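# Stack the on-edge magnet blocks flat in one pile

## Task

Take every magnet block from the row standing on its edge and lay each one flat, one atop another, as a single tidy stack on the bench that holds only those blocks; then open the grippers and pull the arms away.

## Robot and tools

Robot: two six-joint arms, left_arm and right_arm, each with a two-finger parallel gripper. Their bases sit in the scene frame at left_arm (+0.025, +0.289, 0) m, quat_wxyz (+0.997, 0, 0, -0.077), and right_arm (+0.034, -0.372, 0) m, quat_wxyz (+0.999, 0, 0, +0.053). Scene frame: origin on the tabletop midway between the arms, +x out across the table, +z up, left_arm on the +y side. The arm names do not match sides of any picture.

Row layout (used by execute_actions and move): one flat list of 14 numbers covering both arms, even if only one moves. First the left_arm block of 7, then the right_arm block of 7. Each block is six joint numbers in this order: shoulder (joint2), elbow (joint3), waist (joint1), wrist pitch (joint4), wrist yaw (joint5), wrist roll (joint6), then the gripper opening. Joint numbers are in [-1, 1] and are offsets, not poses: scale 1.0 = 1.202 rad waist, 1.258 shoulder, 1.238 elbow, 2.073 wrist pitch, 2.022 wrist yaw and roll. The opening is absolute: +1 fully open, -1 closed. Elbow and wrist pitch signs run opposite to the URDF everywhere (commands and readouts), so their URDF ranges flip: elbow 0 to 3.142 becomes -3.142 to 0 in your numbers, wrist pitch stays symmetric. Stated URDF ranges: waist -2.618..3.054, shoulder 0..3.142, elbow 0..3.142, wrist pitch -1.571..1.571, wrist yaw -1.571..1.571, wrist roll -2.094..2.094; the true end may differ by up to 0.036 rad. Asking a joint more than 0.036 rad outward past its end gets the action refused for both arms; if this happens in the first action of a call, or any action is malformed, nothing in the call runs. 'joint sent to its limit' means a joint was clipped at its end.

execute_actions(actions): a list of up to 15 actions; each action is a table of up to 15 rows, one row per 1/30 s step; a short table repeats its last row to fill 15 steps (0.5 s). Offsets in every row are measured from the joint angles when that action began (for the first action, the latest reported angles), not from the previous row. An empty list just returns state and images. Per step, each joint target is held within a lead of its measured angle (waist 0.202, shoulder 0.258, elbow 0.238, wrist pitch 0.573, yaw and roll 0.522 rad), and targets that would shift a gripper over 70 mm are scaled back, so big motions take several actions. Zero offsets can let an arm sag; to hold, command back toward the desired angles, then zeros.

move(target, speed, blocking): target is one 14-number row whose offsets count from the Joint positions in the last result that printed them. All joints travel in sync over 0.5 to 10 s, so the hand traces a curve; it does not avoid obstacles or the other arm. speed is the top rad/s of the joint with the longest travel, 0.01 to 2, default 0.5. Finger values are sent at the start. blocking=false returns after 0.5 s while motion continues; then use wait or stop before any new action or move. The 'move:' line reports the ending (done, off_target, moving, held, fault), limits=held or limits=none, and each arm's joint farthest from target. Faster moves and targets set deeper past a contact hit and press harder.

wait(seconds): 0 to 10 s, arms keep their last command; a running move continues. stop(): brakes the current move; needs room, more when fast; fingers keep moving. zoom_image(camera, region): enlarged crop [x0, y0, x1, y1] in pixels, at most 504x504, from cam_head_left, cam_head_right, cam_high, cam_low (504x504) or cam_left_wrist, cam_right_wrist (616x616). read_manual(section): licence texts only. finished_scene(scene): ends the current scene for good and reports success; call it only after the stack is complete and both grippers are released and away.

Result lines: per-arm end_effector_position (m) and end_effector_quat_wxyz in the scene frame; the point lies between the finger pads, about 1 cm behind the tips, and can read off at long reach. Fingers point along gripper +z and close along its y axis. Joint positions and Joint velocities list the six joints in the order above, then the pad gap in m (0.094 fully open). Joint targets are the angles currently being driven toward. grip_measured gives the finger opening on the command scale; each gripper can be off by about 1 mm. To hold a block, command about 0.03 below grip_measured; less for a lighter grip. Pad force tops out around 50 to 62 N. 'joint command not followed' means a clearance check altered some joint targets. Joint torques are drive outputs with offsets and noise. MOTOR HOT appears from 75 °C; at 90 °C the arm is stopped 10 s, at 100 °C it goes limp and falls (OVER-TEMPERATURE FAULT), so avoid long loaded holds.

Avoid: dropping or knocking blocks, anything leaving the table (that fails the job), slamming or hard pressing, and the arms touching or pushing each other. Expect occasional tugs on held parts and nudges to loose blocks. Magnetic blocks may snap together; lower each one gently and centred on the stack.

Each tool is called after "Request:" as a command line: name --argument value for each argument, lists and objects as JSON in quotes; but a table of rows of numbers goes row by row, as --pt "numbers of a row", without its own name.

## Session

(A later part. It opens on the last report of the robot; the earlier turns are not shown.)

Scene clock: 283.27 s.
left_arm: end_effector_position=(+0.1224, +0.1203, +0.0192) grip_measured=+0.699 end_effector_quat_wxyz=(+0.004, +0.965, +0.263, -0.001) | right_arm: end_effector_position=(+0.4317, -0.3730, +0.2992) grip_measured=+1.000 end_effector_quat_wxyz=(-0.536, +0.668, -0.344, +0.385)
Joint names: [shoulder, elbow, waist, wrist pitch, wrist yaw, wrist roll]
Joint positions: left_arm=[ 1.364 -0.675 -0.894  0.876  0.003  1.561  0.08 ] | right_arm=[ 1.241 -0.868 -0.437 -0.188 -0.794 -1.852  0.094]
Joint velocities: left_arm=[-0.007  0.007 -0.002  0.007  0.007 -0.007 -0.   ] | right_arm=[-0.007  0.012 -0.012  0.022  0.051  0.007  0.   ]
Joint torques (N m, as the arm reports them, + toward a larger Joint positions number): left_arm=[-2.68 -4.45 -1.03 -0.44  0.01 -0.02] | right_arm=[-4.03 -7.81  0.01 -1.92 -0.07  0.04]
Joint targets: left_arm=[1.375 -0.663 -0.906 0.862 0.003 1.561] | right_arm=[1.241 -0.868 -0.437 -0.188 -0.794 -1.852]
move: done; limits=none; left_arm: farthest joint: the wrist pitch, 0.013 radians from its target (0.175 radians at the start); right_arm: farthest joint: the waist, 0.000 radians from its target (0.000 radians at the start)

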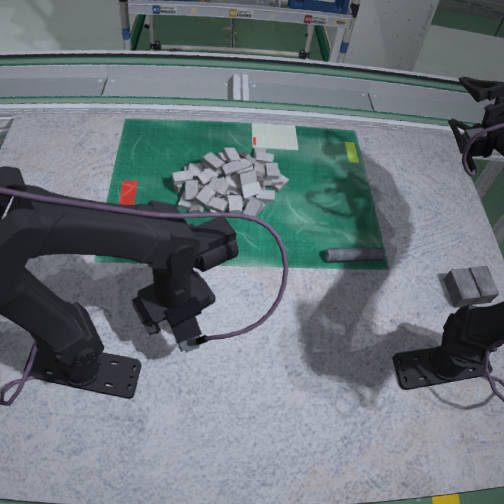

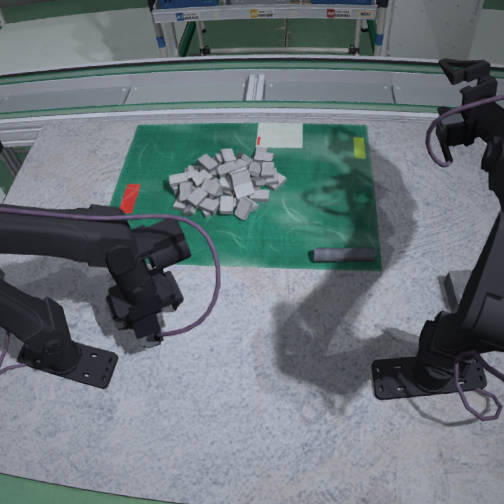

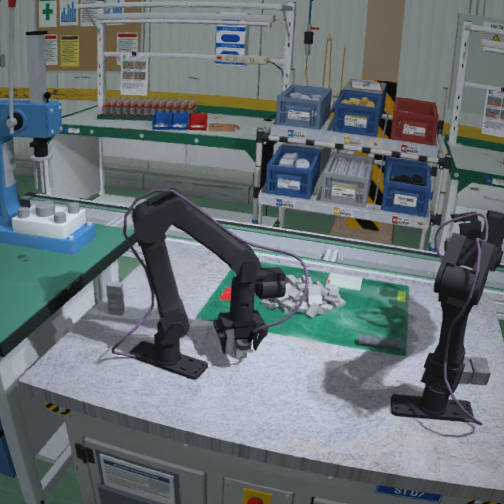

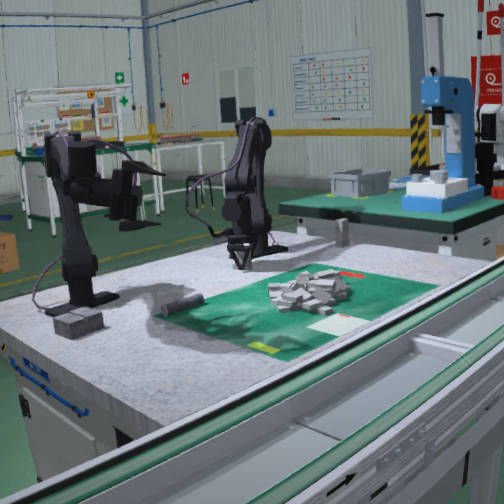

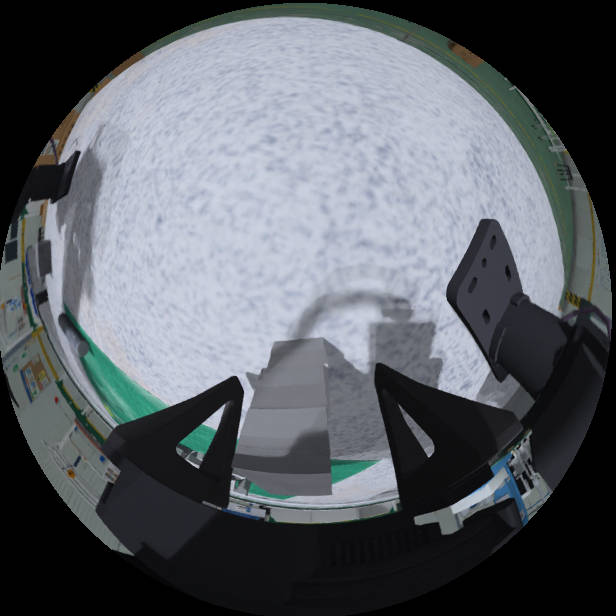

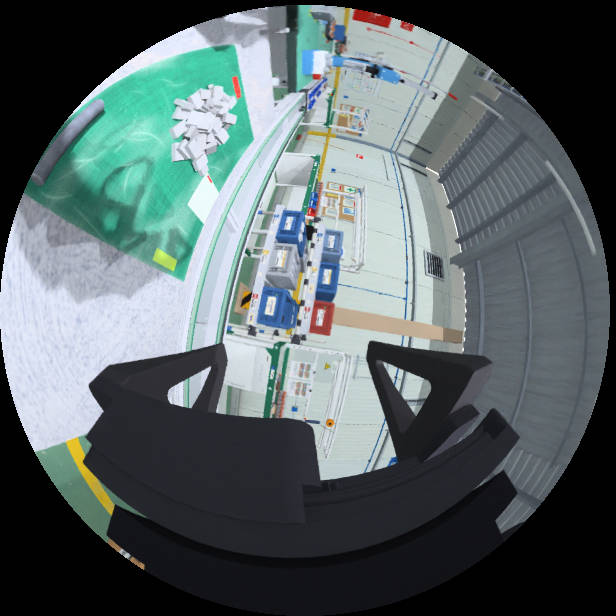

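Request:
move --target '[0.028,-0.024,0,0,0,0,0.1,0,0,0,0,0,0,1]' --speed 0.08

Request:
execute_actions --actions '[[[0,0,0,0,0,0,-0.15,0,0,0,0,0,0,1]],[[0,0,0,0,0,0,-0.27,0,0,0,0,0,0,1]],[[0,0,0,0,0,0,-0.36,0,0,0,0,0,0,1]],[[0,0,0,0,0,0,-0.43,0,0,0,0,0,0,1]],[[0,0,0,0,0,0,-0.5,0,0,0,0,0,0,1]]]'

Request:
execute_actions --actions '[[[0,0,0,0,0,0,-0.3,0,0,0,0,0,0,1]],[[0,0,0,0,0,0,0.6,0,0,0,0,0,0,1]]]'

Scene clock: 290.33 s.
left_arm: end_effector_position=(+0.1230, +0.1194, +0.0171) grip_measured=+0.102 end_effector_quat_wxyz=(-0.003, +0.965, +0.263, -0.003) | right_arm: end_effector_position=(+0.4317, -0.3730, +0.2992) grip_measured=+1.000 end_effector_quat_wxyz=(-0.536, +0.668, -0.344, +0.385)
Joint names: [shoulder, elbow, waist, wrist pitch, wrist yaw, wrist roll]
Joint positions: left_arm=[ 1.388 -0.685 -0.894  0.875  0.003  1.561  0.052] | right_arm=[ 1.241 -0.868 -0.437 -0.188 -0.794 -1.852  0.094]
Joint velocities: left_arm=[-0.002  0.017 -0.012  0.066 -0.037 -0.007 -0.001] | right_arm=[-0.002  0.017 -0.002  0.022 -0.022 -0.037  0.   ]
Joint torques (N m, as the arm reports them, + toward a larger Joint positions number): left_arm=[-2.92 -6.72 -0.01 -0.26 -0.01  0.01] | right_arm=[-4.02 -7.79 -0.03 -1.91 -0.08  0.03]
Joint targets: left_arm=[1.399 -0.705 -0.894 0.876 0.003 1.561] | right_arm=[1.241 -0.868 -0.437 -0.188 -0.794 -1.852]
move: done; limits=none; left_arm: farthest joint: the elbow, 0.020 radians from its target (0.029 radians at the start); right_arm: farthest joint: the waist, 0.000 radians from its target (0.000 radians at the start)

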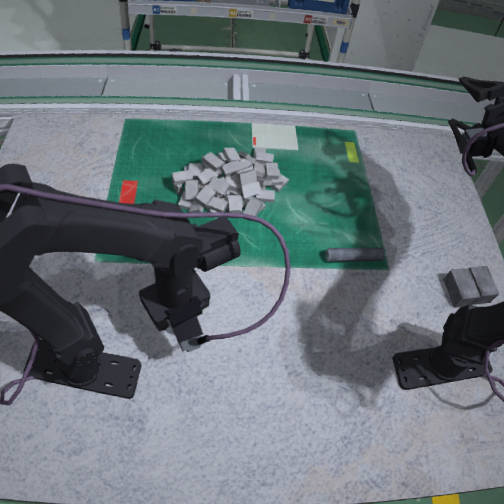

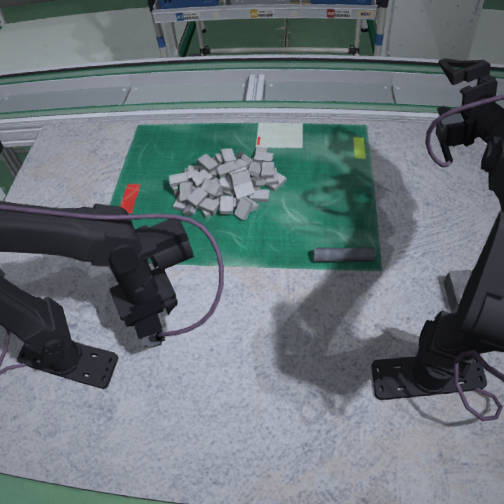

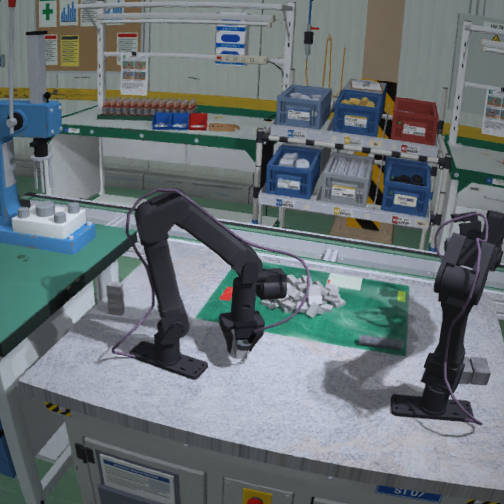

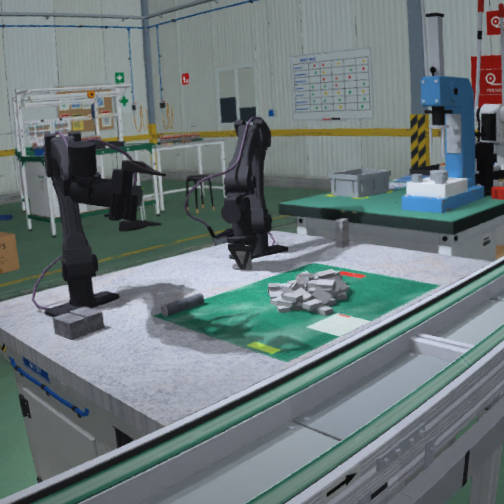

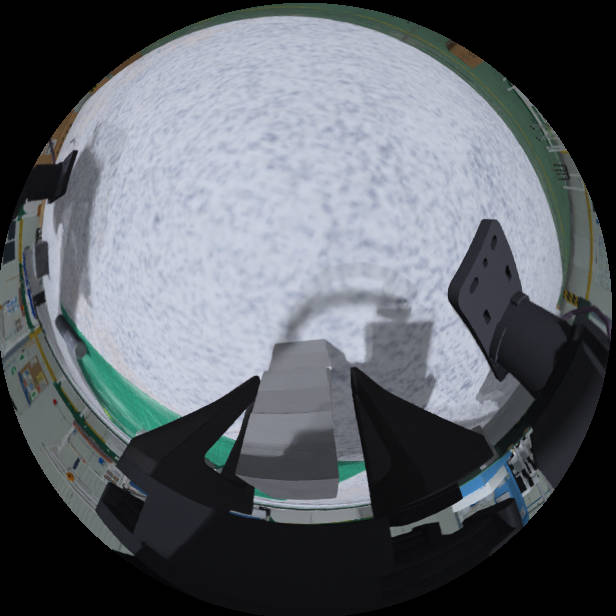

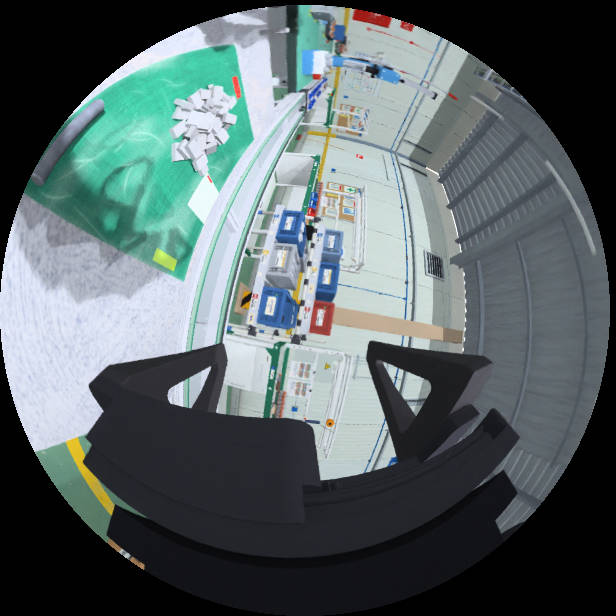

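Scene clock: 292.83 s.
left_arm: end_effector_position=(+0.1231, +0.1191, +0.0171) grip_measured=-0.444 end_effector_quat_wxyz=(-0.003, +0.965, +0.263, -0.002) | right_arm: end_effector_position=(+0.4317, -0.3730, +0.2992) grip_measured=+1.000 end_effector_quat_wxyz=(-0.536, +0.668, -0.344, +0.385)
Joint names: [shoulder, elbow, waist, wrist pitch, wrist yaw, wrist roll]
Joint positions: left_arm=[ 1.388 -0.685 -0.894  0.874  0.003  1.561  0.026] | right_arm=[ 1.241 -0.868 -0.437 -0.188 -0.794 -1.852  0.094]
Joint velocities: left_arm=[ 0.007  0.002  0.012 -0.066 -0.007 -0.022  0.001] | right_arm=[ 0.002 -0.007 -0.007 -0.037  0.022 -0.007  0.   ]
Joint torques (N m, as the arm reports them, + toward a larger Joint positions number): left_arm=[-3.79 -5.3   0.03 -0.26  0.   -0.01] | right_arm=[-3.96 -7.78 -0.01 -1.94 -0.08  0.04]
Joint targets: left_arm=[1.388 -0.685 -0.894 0.875 0.003 1.561] | right_arm=[1.241 -0.868 -0.437 -0.188 -0.794 -1.852]

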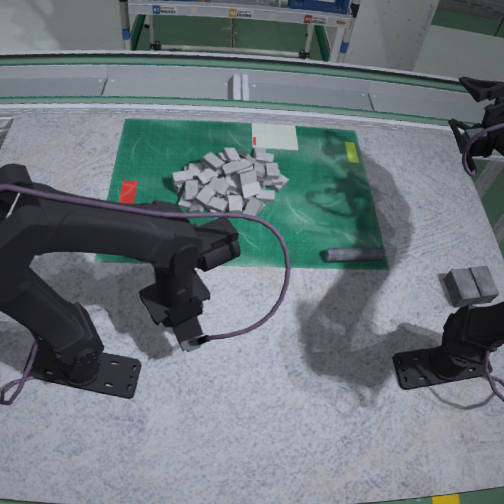

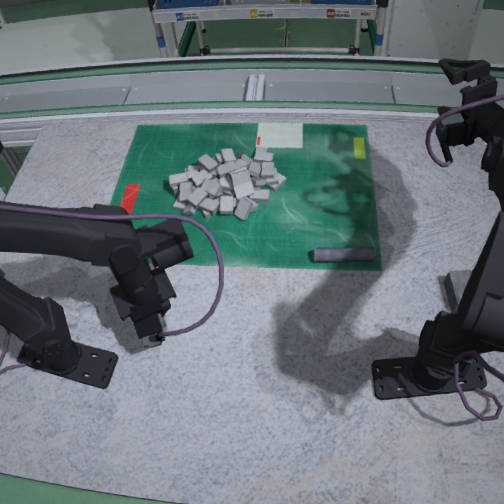

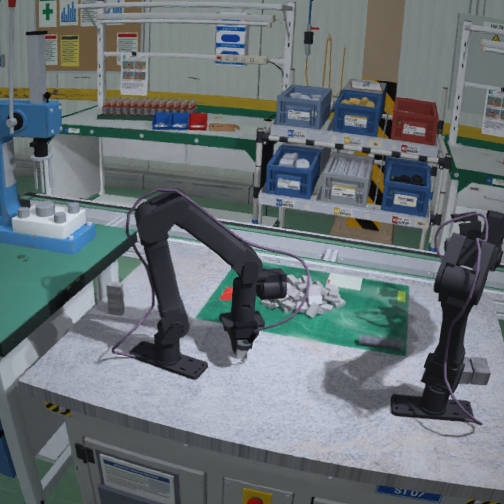

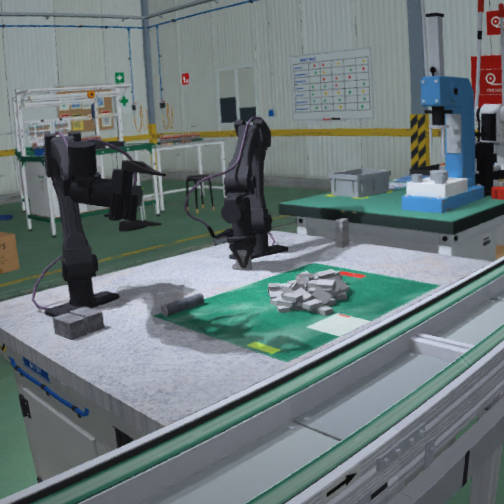

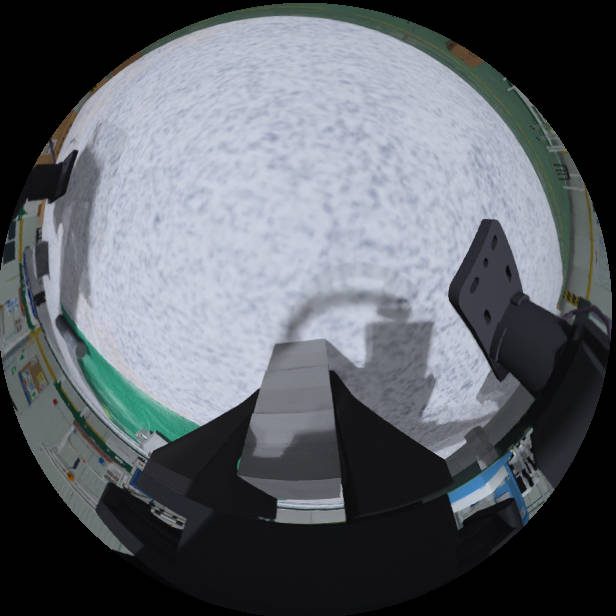

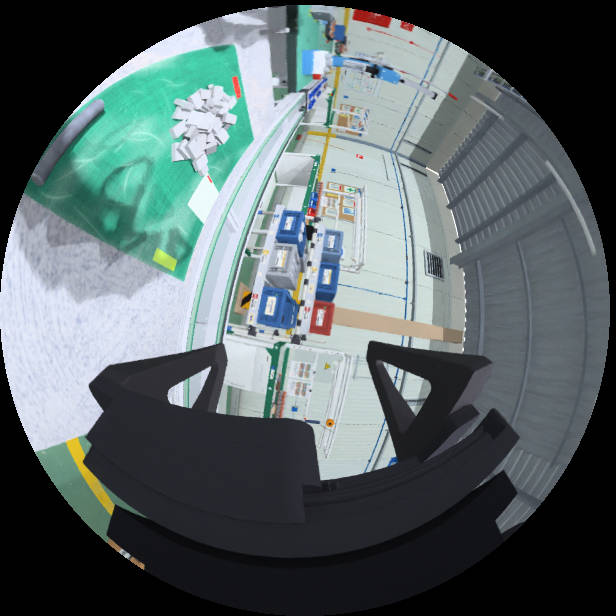

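Scene clock: 293.83 s.
left_arm: end_effector_position=(+0.1231, +0.1191, +0.0171) grip_measured=+0.598 end_effector_quat_wxyz=(-0.003, +0.965, +0.263, -0.002) | right_arm: end_effector_position=(+0.4317, -0.3730, +0.2992) grip_measured=+1.000 end_effector_quat_wxyz=(-0.536, +0.668, -0.344, +0.385)
Joint names: [shoulder, elbow, waist, wrist pitch, wrist yaw, wrist roll]
Joint positions: left_arm=[ 1.388 -0.685 -0.894  0.874  0.003  1.561  0.075] | right_arm=[ 1.241 -0.868 -0.437 -0.188 -0.794 -1.852  0.094]
Joint velocities: left_arm=[ 0.022  0.002 -0.022 -0.022  0.022  0.037 -0.001] | right_arm=[-0.002 -0.012 -0.012 -0.037  0.007  0.022  0.   ]
Joint torques (N m, as the arm reports them, + toward a larger Joint positions number): left_arm=[-3.77 -5.29 -0.06 -0.25 -0.01  0.  ] | right_arm=[-4.02 -7.78 -0.02 -1.92 -0.07  0.03]
Joint targets: left_arm=[1.388 -0.685 -0.894 0.874 0.003 1.561] | right_arm=[1.241 -0.868 -0.437 -0.188 -0.794 -1.852]

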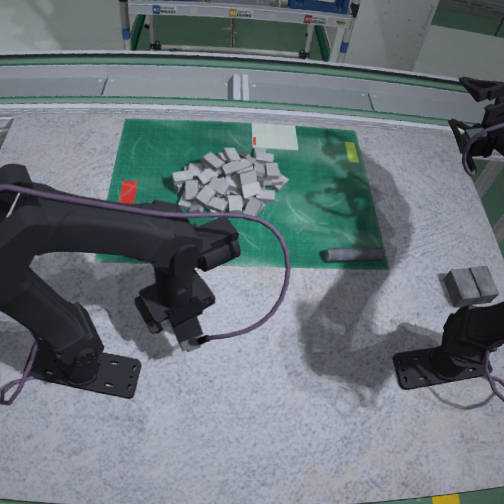

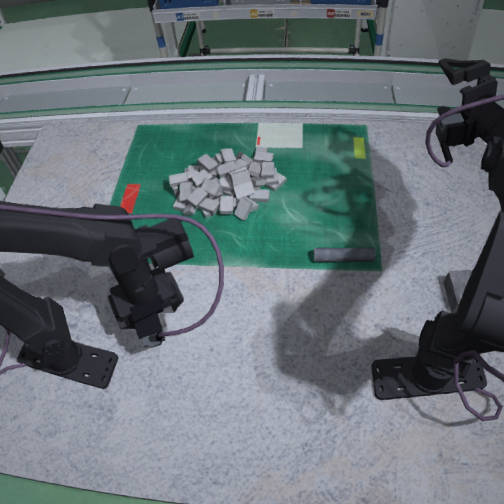

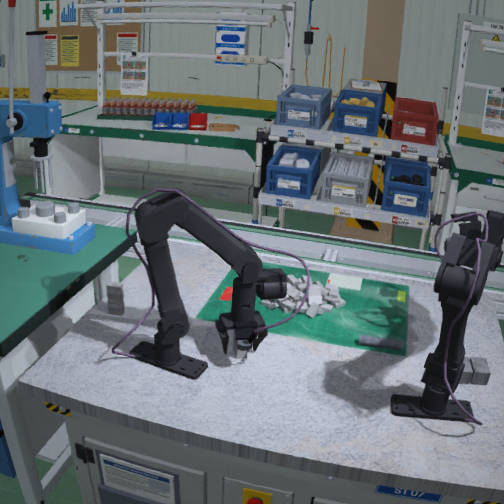

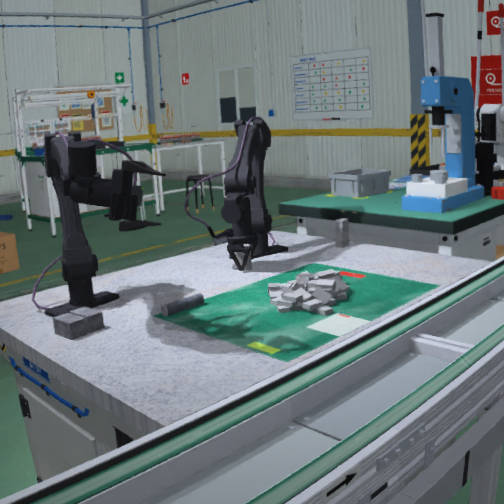

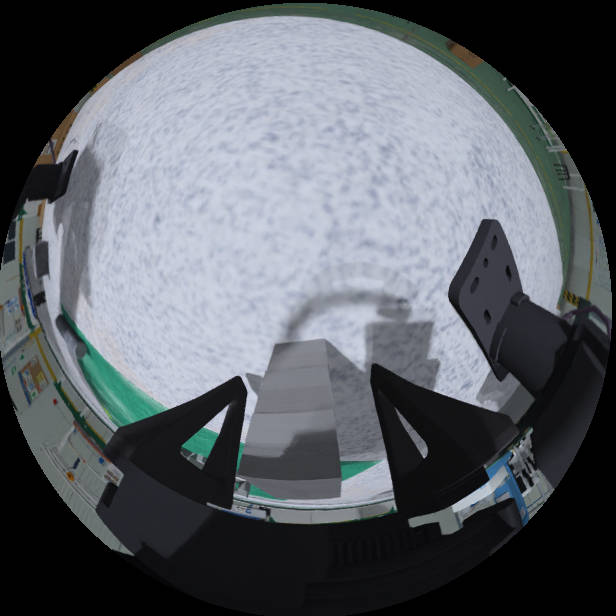

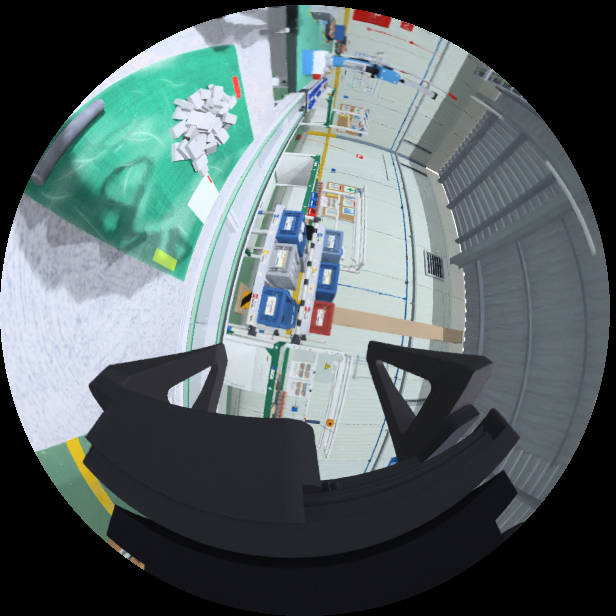

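Request:
move --target '[-0.1,-0.28,0,0.23,0,0,0.7,0,0,0,0,0,0,1]' --speed 0.3

Request:
move --target '[-0.1,-0.05,0.6,0,0,-0.2,0.7,0,0,0,0,0,0,1]' --speed 0.7

Request:
zoom_image --camera "cam_high" --region '[200,290,300,380]'

Scene clock: 299.93 s.
left_arm: end_effector_position=(+0.1205, +0.1236, +0.1162) grip_measured=+0.698 end_effector_quat_wxyz=(-0.010, +0.965, +0.263, -0.004) | right_arm: end_effector_position=(+0.4317, -0.3730, +0.2992) grip_measured=+1.000 end_effector_quat_wxyz=(-0.536, +0.668, -0.344, +0.385)
Joint names: [shoulder, elbow, waist, wrist pitch, wrist yaw, wrist roll]
Joint positions: left_arm=[ 1.28  -1.012 -0.894  1.325  0.003  1.561  0.08 ] | right_arm=[ 1.241 -0.868 -0.437 -0.188 -0.794 -1.852  0.094]
Joint velocities: left_arm=[-0.007  0.002  0.007  0.051  0.022 -0.066  0.   ] | right_arm=[-0.002  0.017  0.012 -0.051  0.095  0.007  0.   ]
Joint torques (N m, as the arm reports them, + toward a larger Joint positions number): left_arm=[-4.6  -7.12  0.01  0.06  0.01  0.  ] | right_arm=[-4.03 -7.78 -0.05 -1.93 -0.08  0.03]
Joint targets: left_arm=[1.262 -1.032 -0.894 1.351 0.003 1.561] | right_arm=[1.241 -0.868 -0.437 -0.188 -0.794 -1.852]
move: off_target (left_arm); limits=none; left_arm: farthest joint: the wrist pitch, 0.025 radians from its target (0.477 radians at the start); right_arm: farthest joint: the waist, 0.000 radians from its target (0.000 radians at the start)

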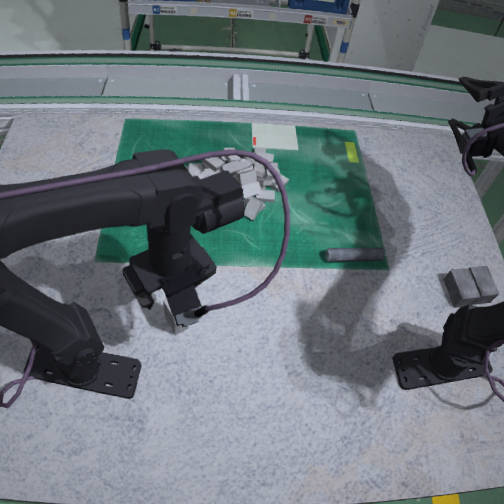

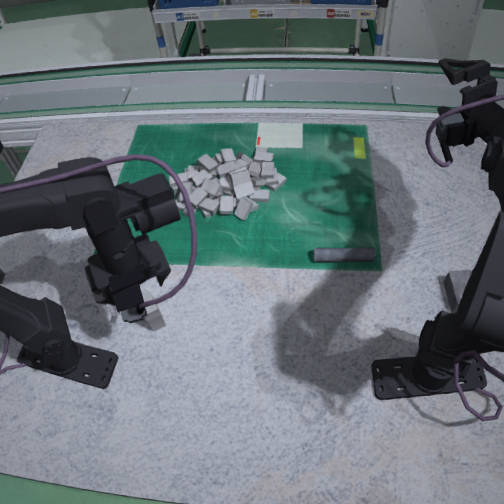

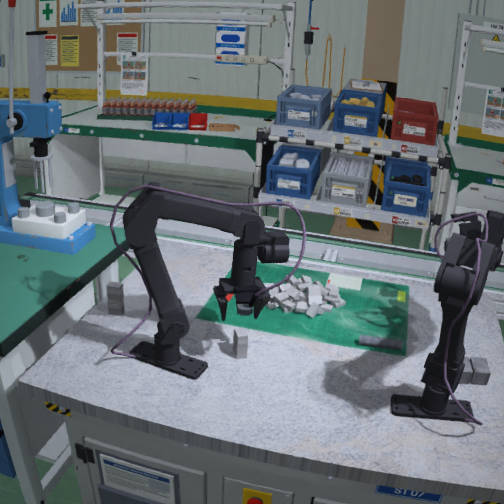

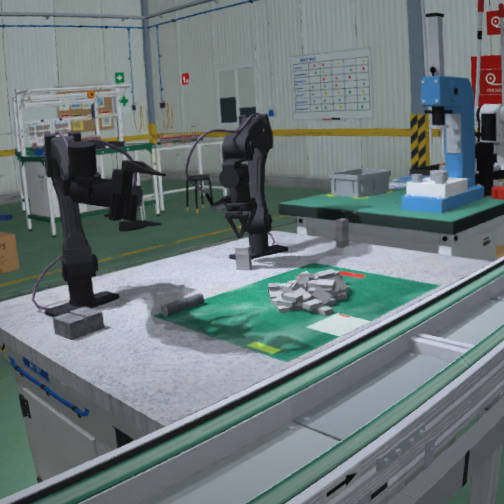

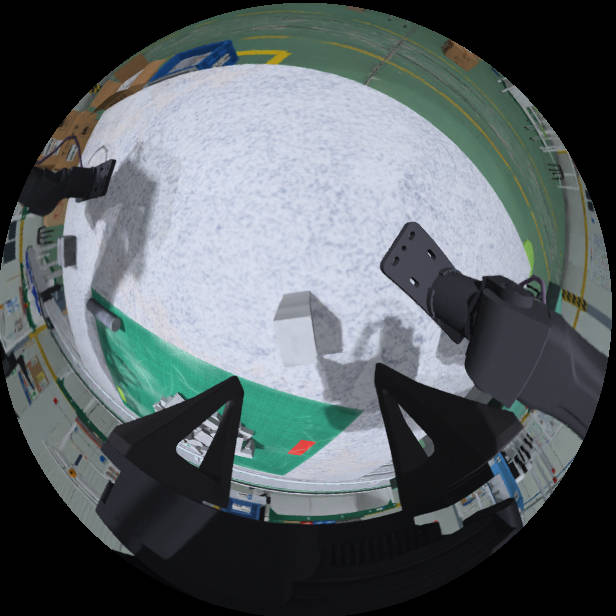

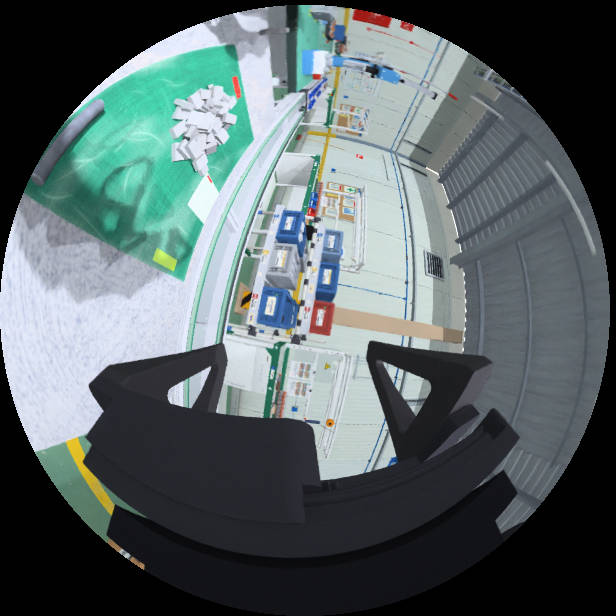

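Scene clock: 301.73 s.
left_arm: end_effector_position=(+0.2134, +0.2240, +0.1458) grip_measured=+0.698 end_effector_quat_wxyz=(+0.057, +0.680, +0.731, +0.025) | right_arm: end_effector_position=(+0.4317, -0.3730, +0.2992) grip_measured=+1.000 end_effector_quat_wxyz=(-0.536, +0.668, -0.344, +0.385)
Joint names: [shoulder, elbow, waist, wrist pitch, wrist yaw, wrist roll]
Joint positions: left_arm=[ 1.173 -1.054 -0.182  1.325 -0.001  1.162  0.08 ] | right_arm=[ 1.241 -0.868 -0.437 -0.188 -0.794 -1.852  0.094]
Joint velocities: left_arm=[ 0.002  0.012 -0.012  0.125  0.066 -0.007 -0.   ] | right_arm=[ 0.007 -0.002 -0.012 -0.007  0.11  -0.066  0.   ]
Joint torques (N m, as the arm reports them, + toward a larger Joint positions number): left_arm=[-3.9  -7.38  0.69 -0.56  0.04 -0.03] | right_arm=[-4.02 -7.79  0.03 -1.93 -0.08  0.03]
Joint targets: left_arm=[1.154 -1.074 -0.173 1.325 0.003 1.156] | right_arm=[1.241 -0.868 -0.437 -0.188 -0.794 -1.852]
move: done; limits=none; left_arm: farthest joint: the elbow, 0.020 radians from its target (0.062 radians at the start); right_arm: farthest joint: the waist, 0.000 radians from its target (0.000 radians at the start)

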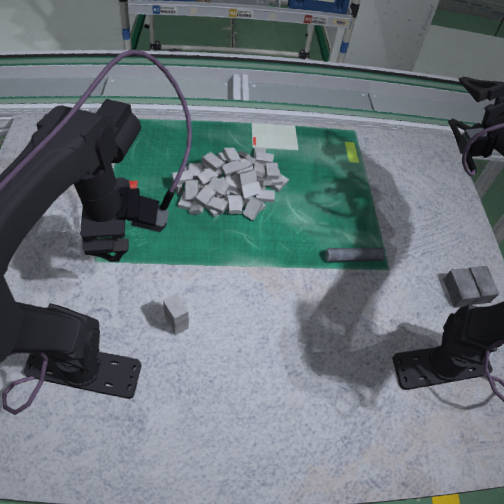

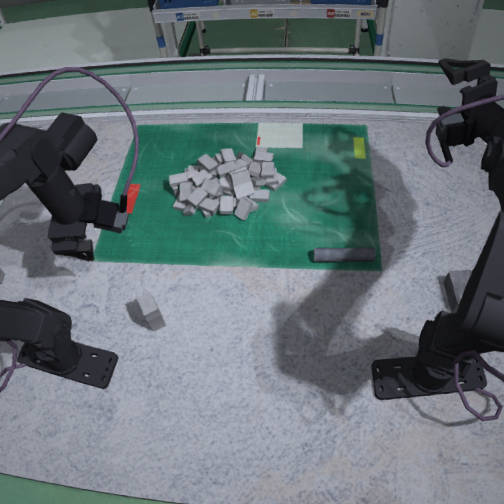

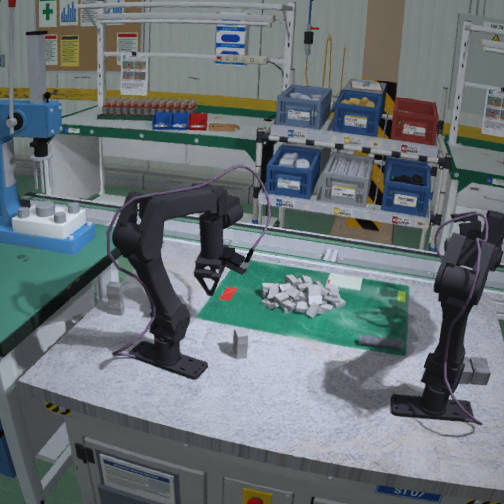

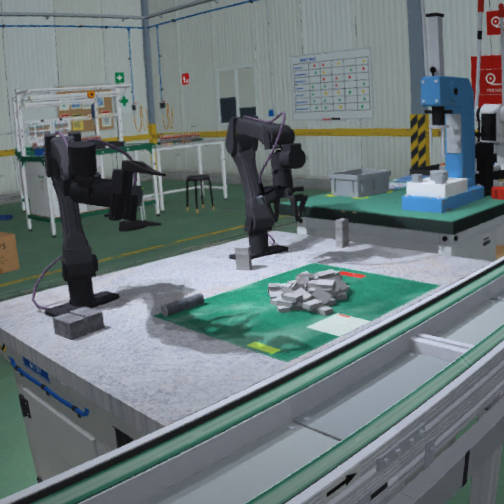

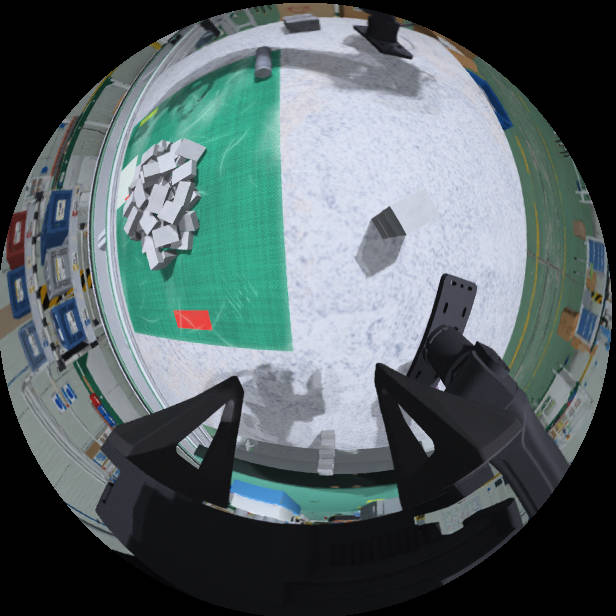

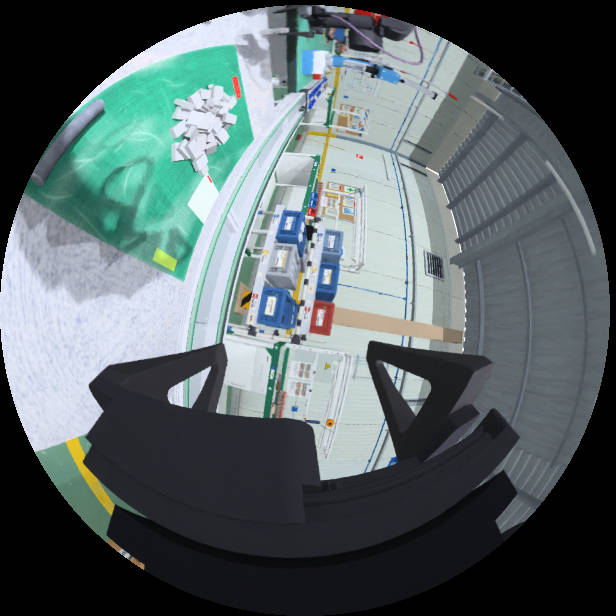

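Region (200, 290, 300, 380) of cam_high's 504x504 image, scaled by 5.040, with more detail than that image has; it fills the top 454 rows of this view, and the rest is white.

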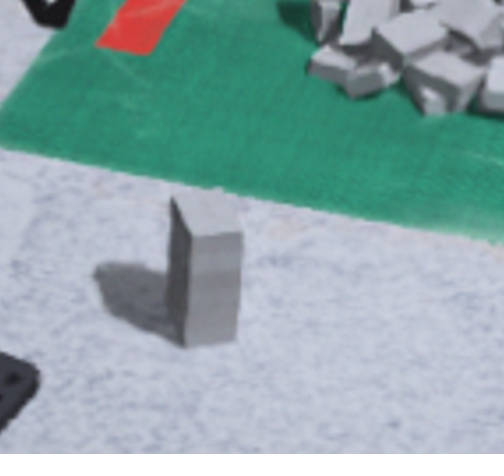

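Request:
finished_scene --scene 2

The scene is finished: the task was done.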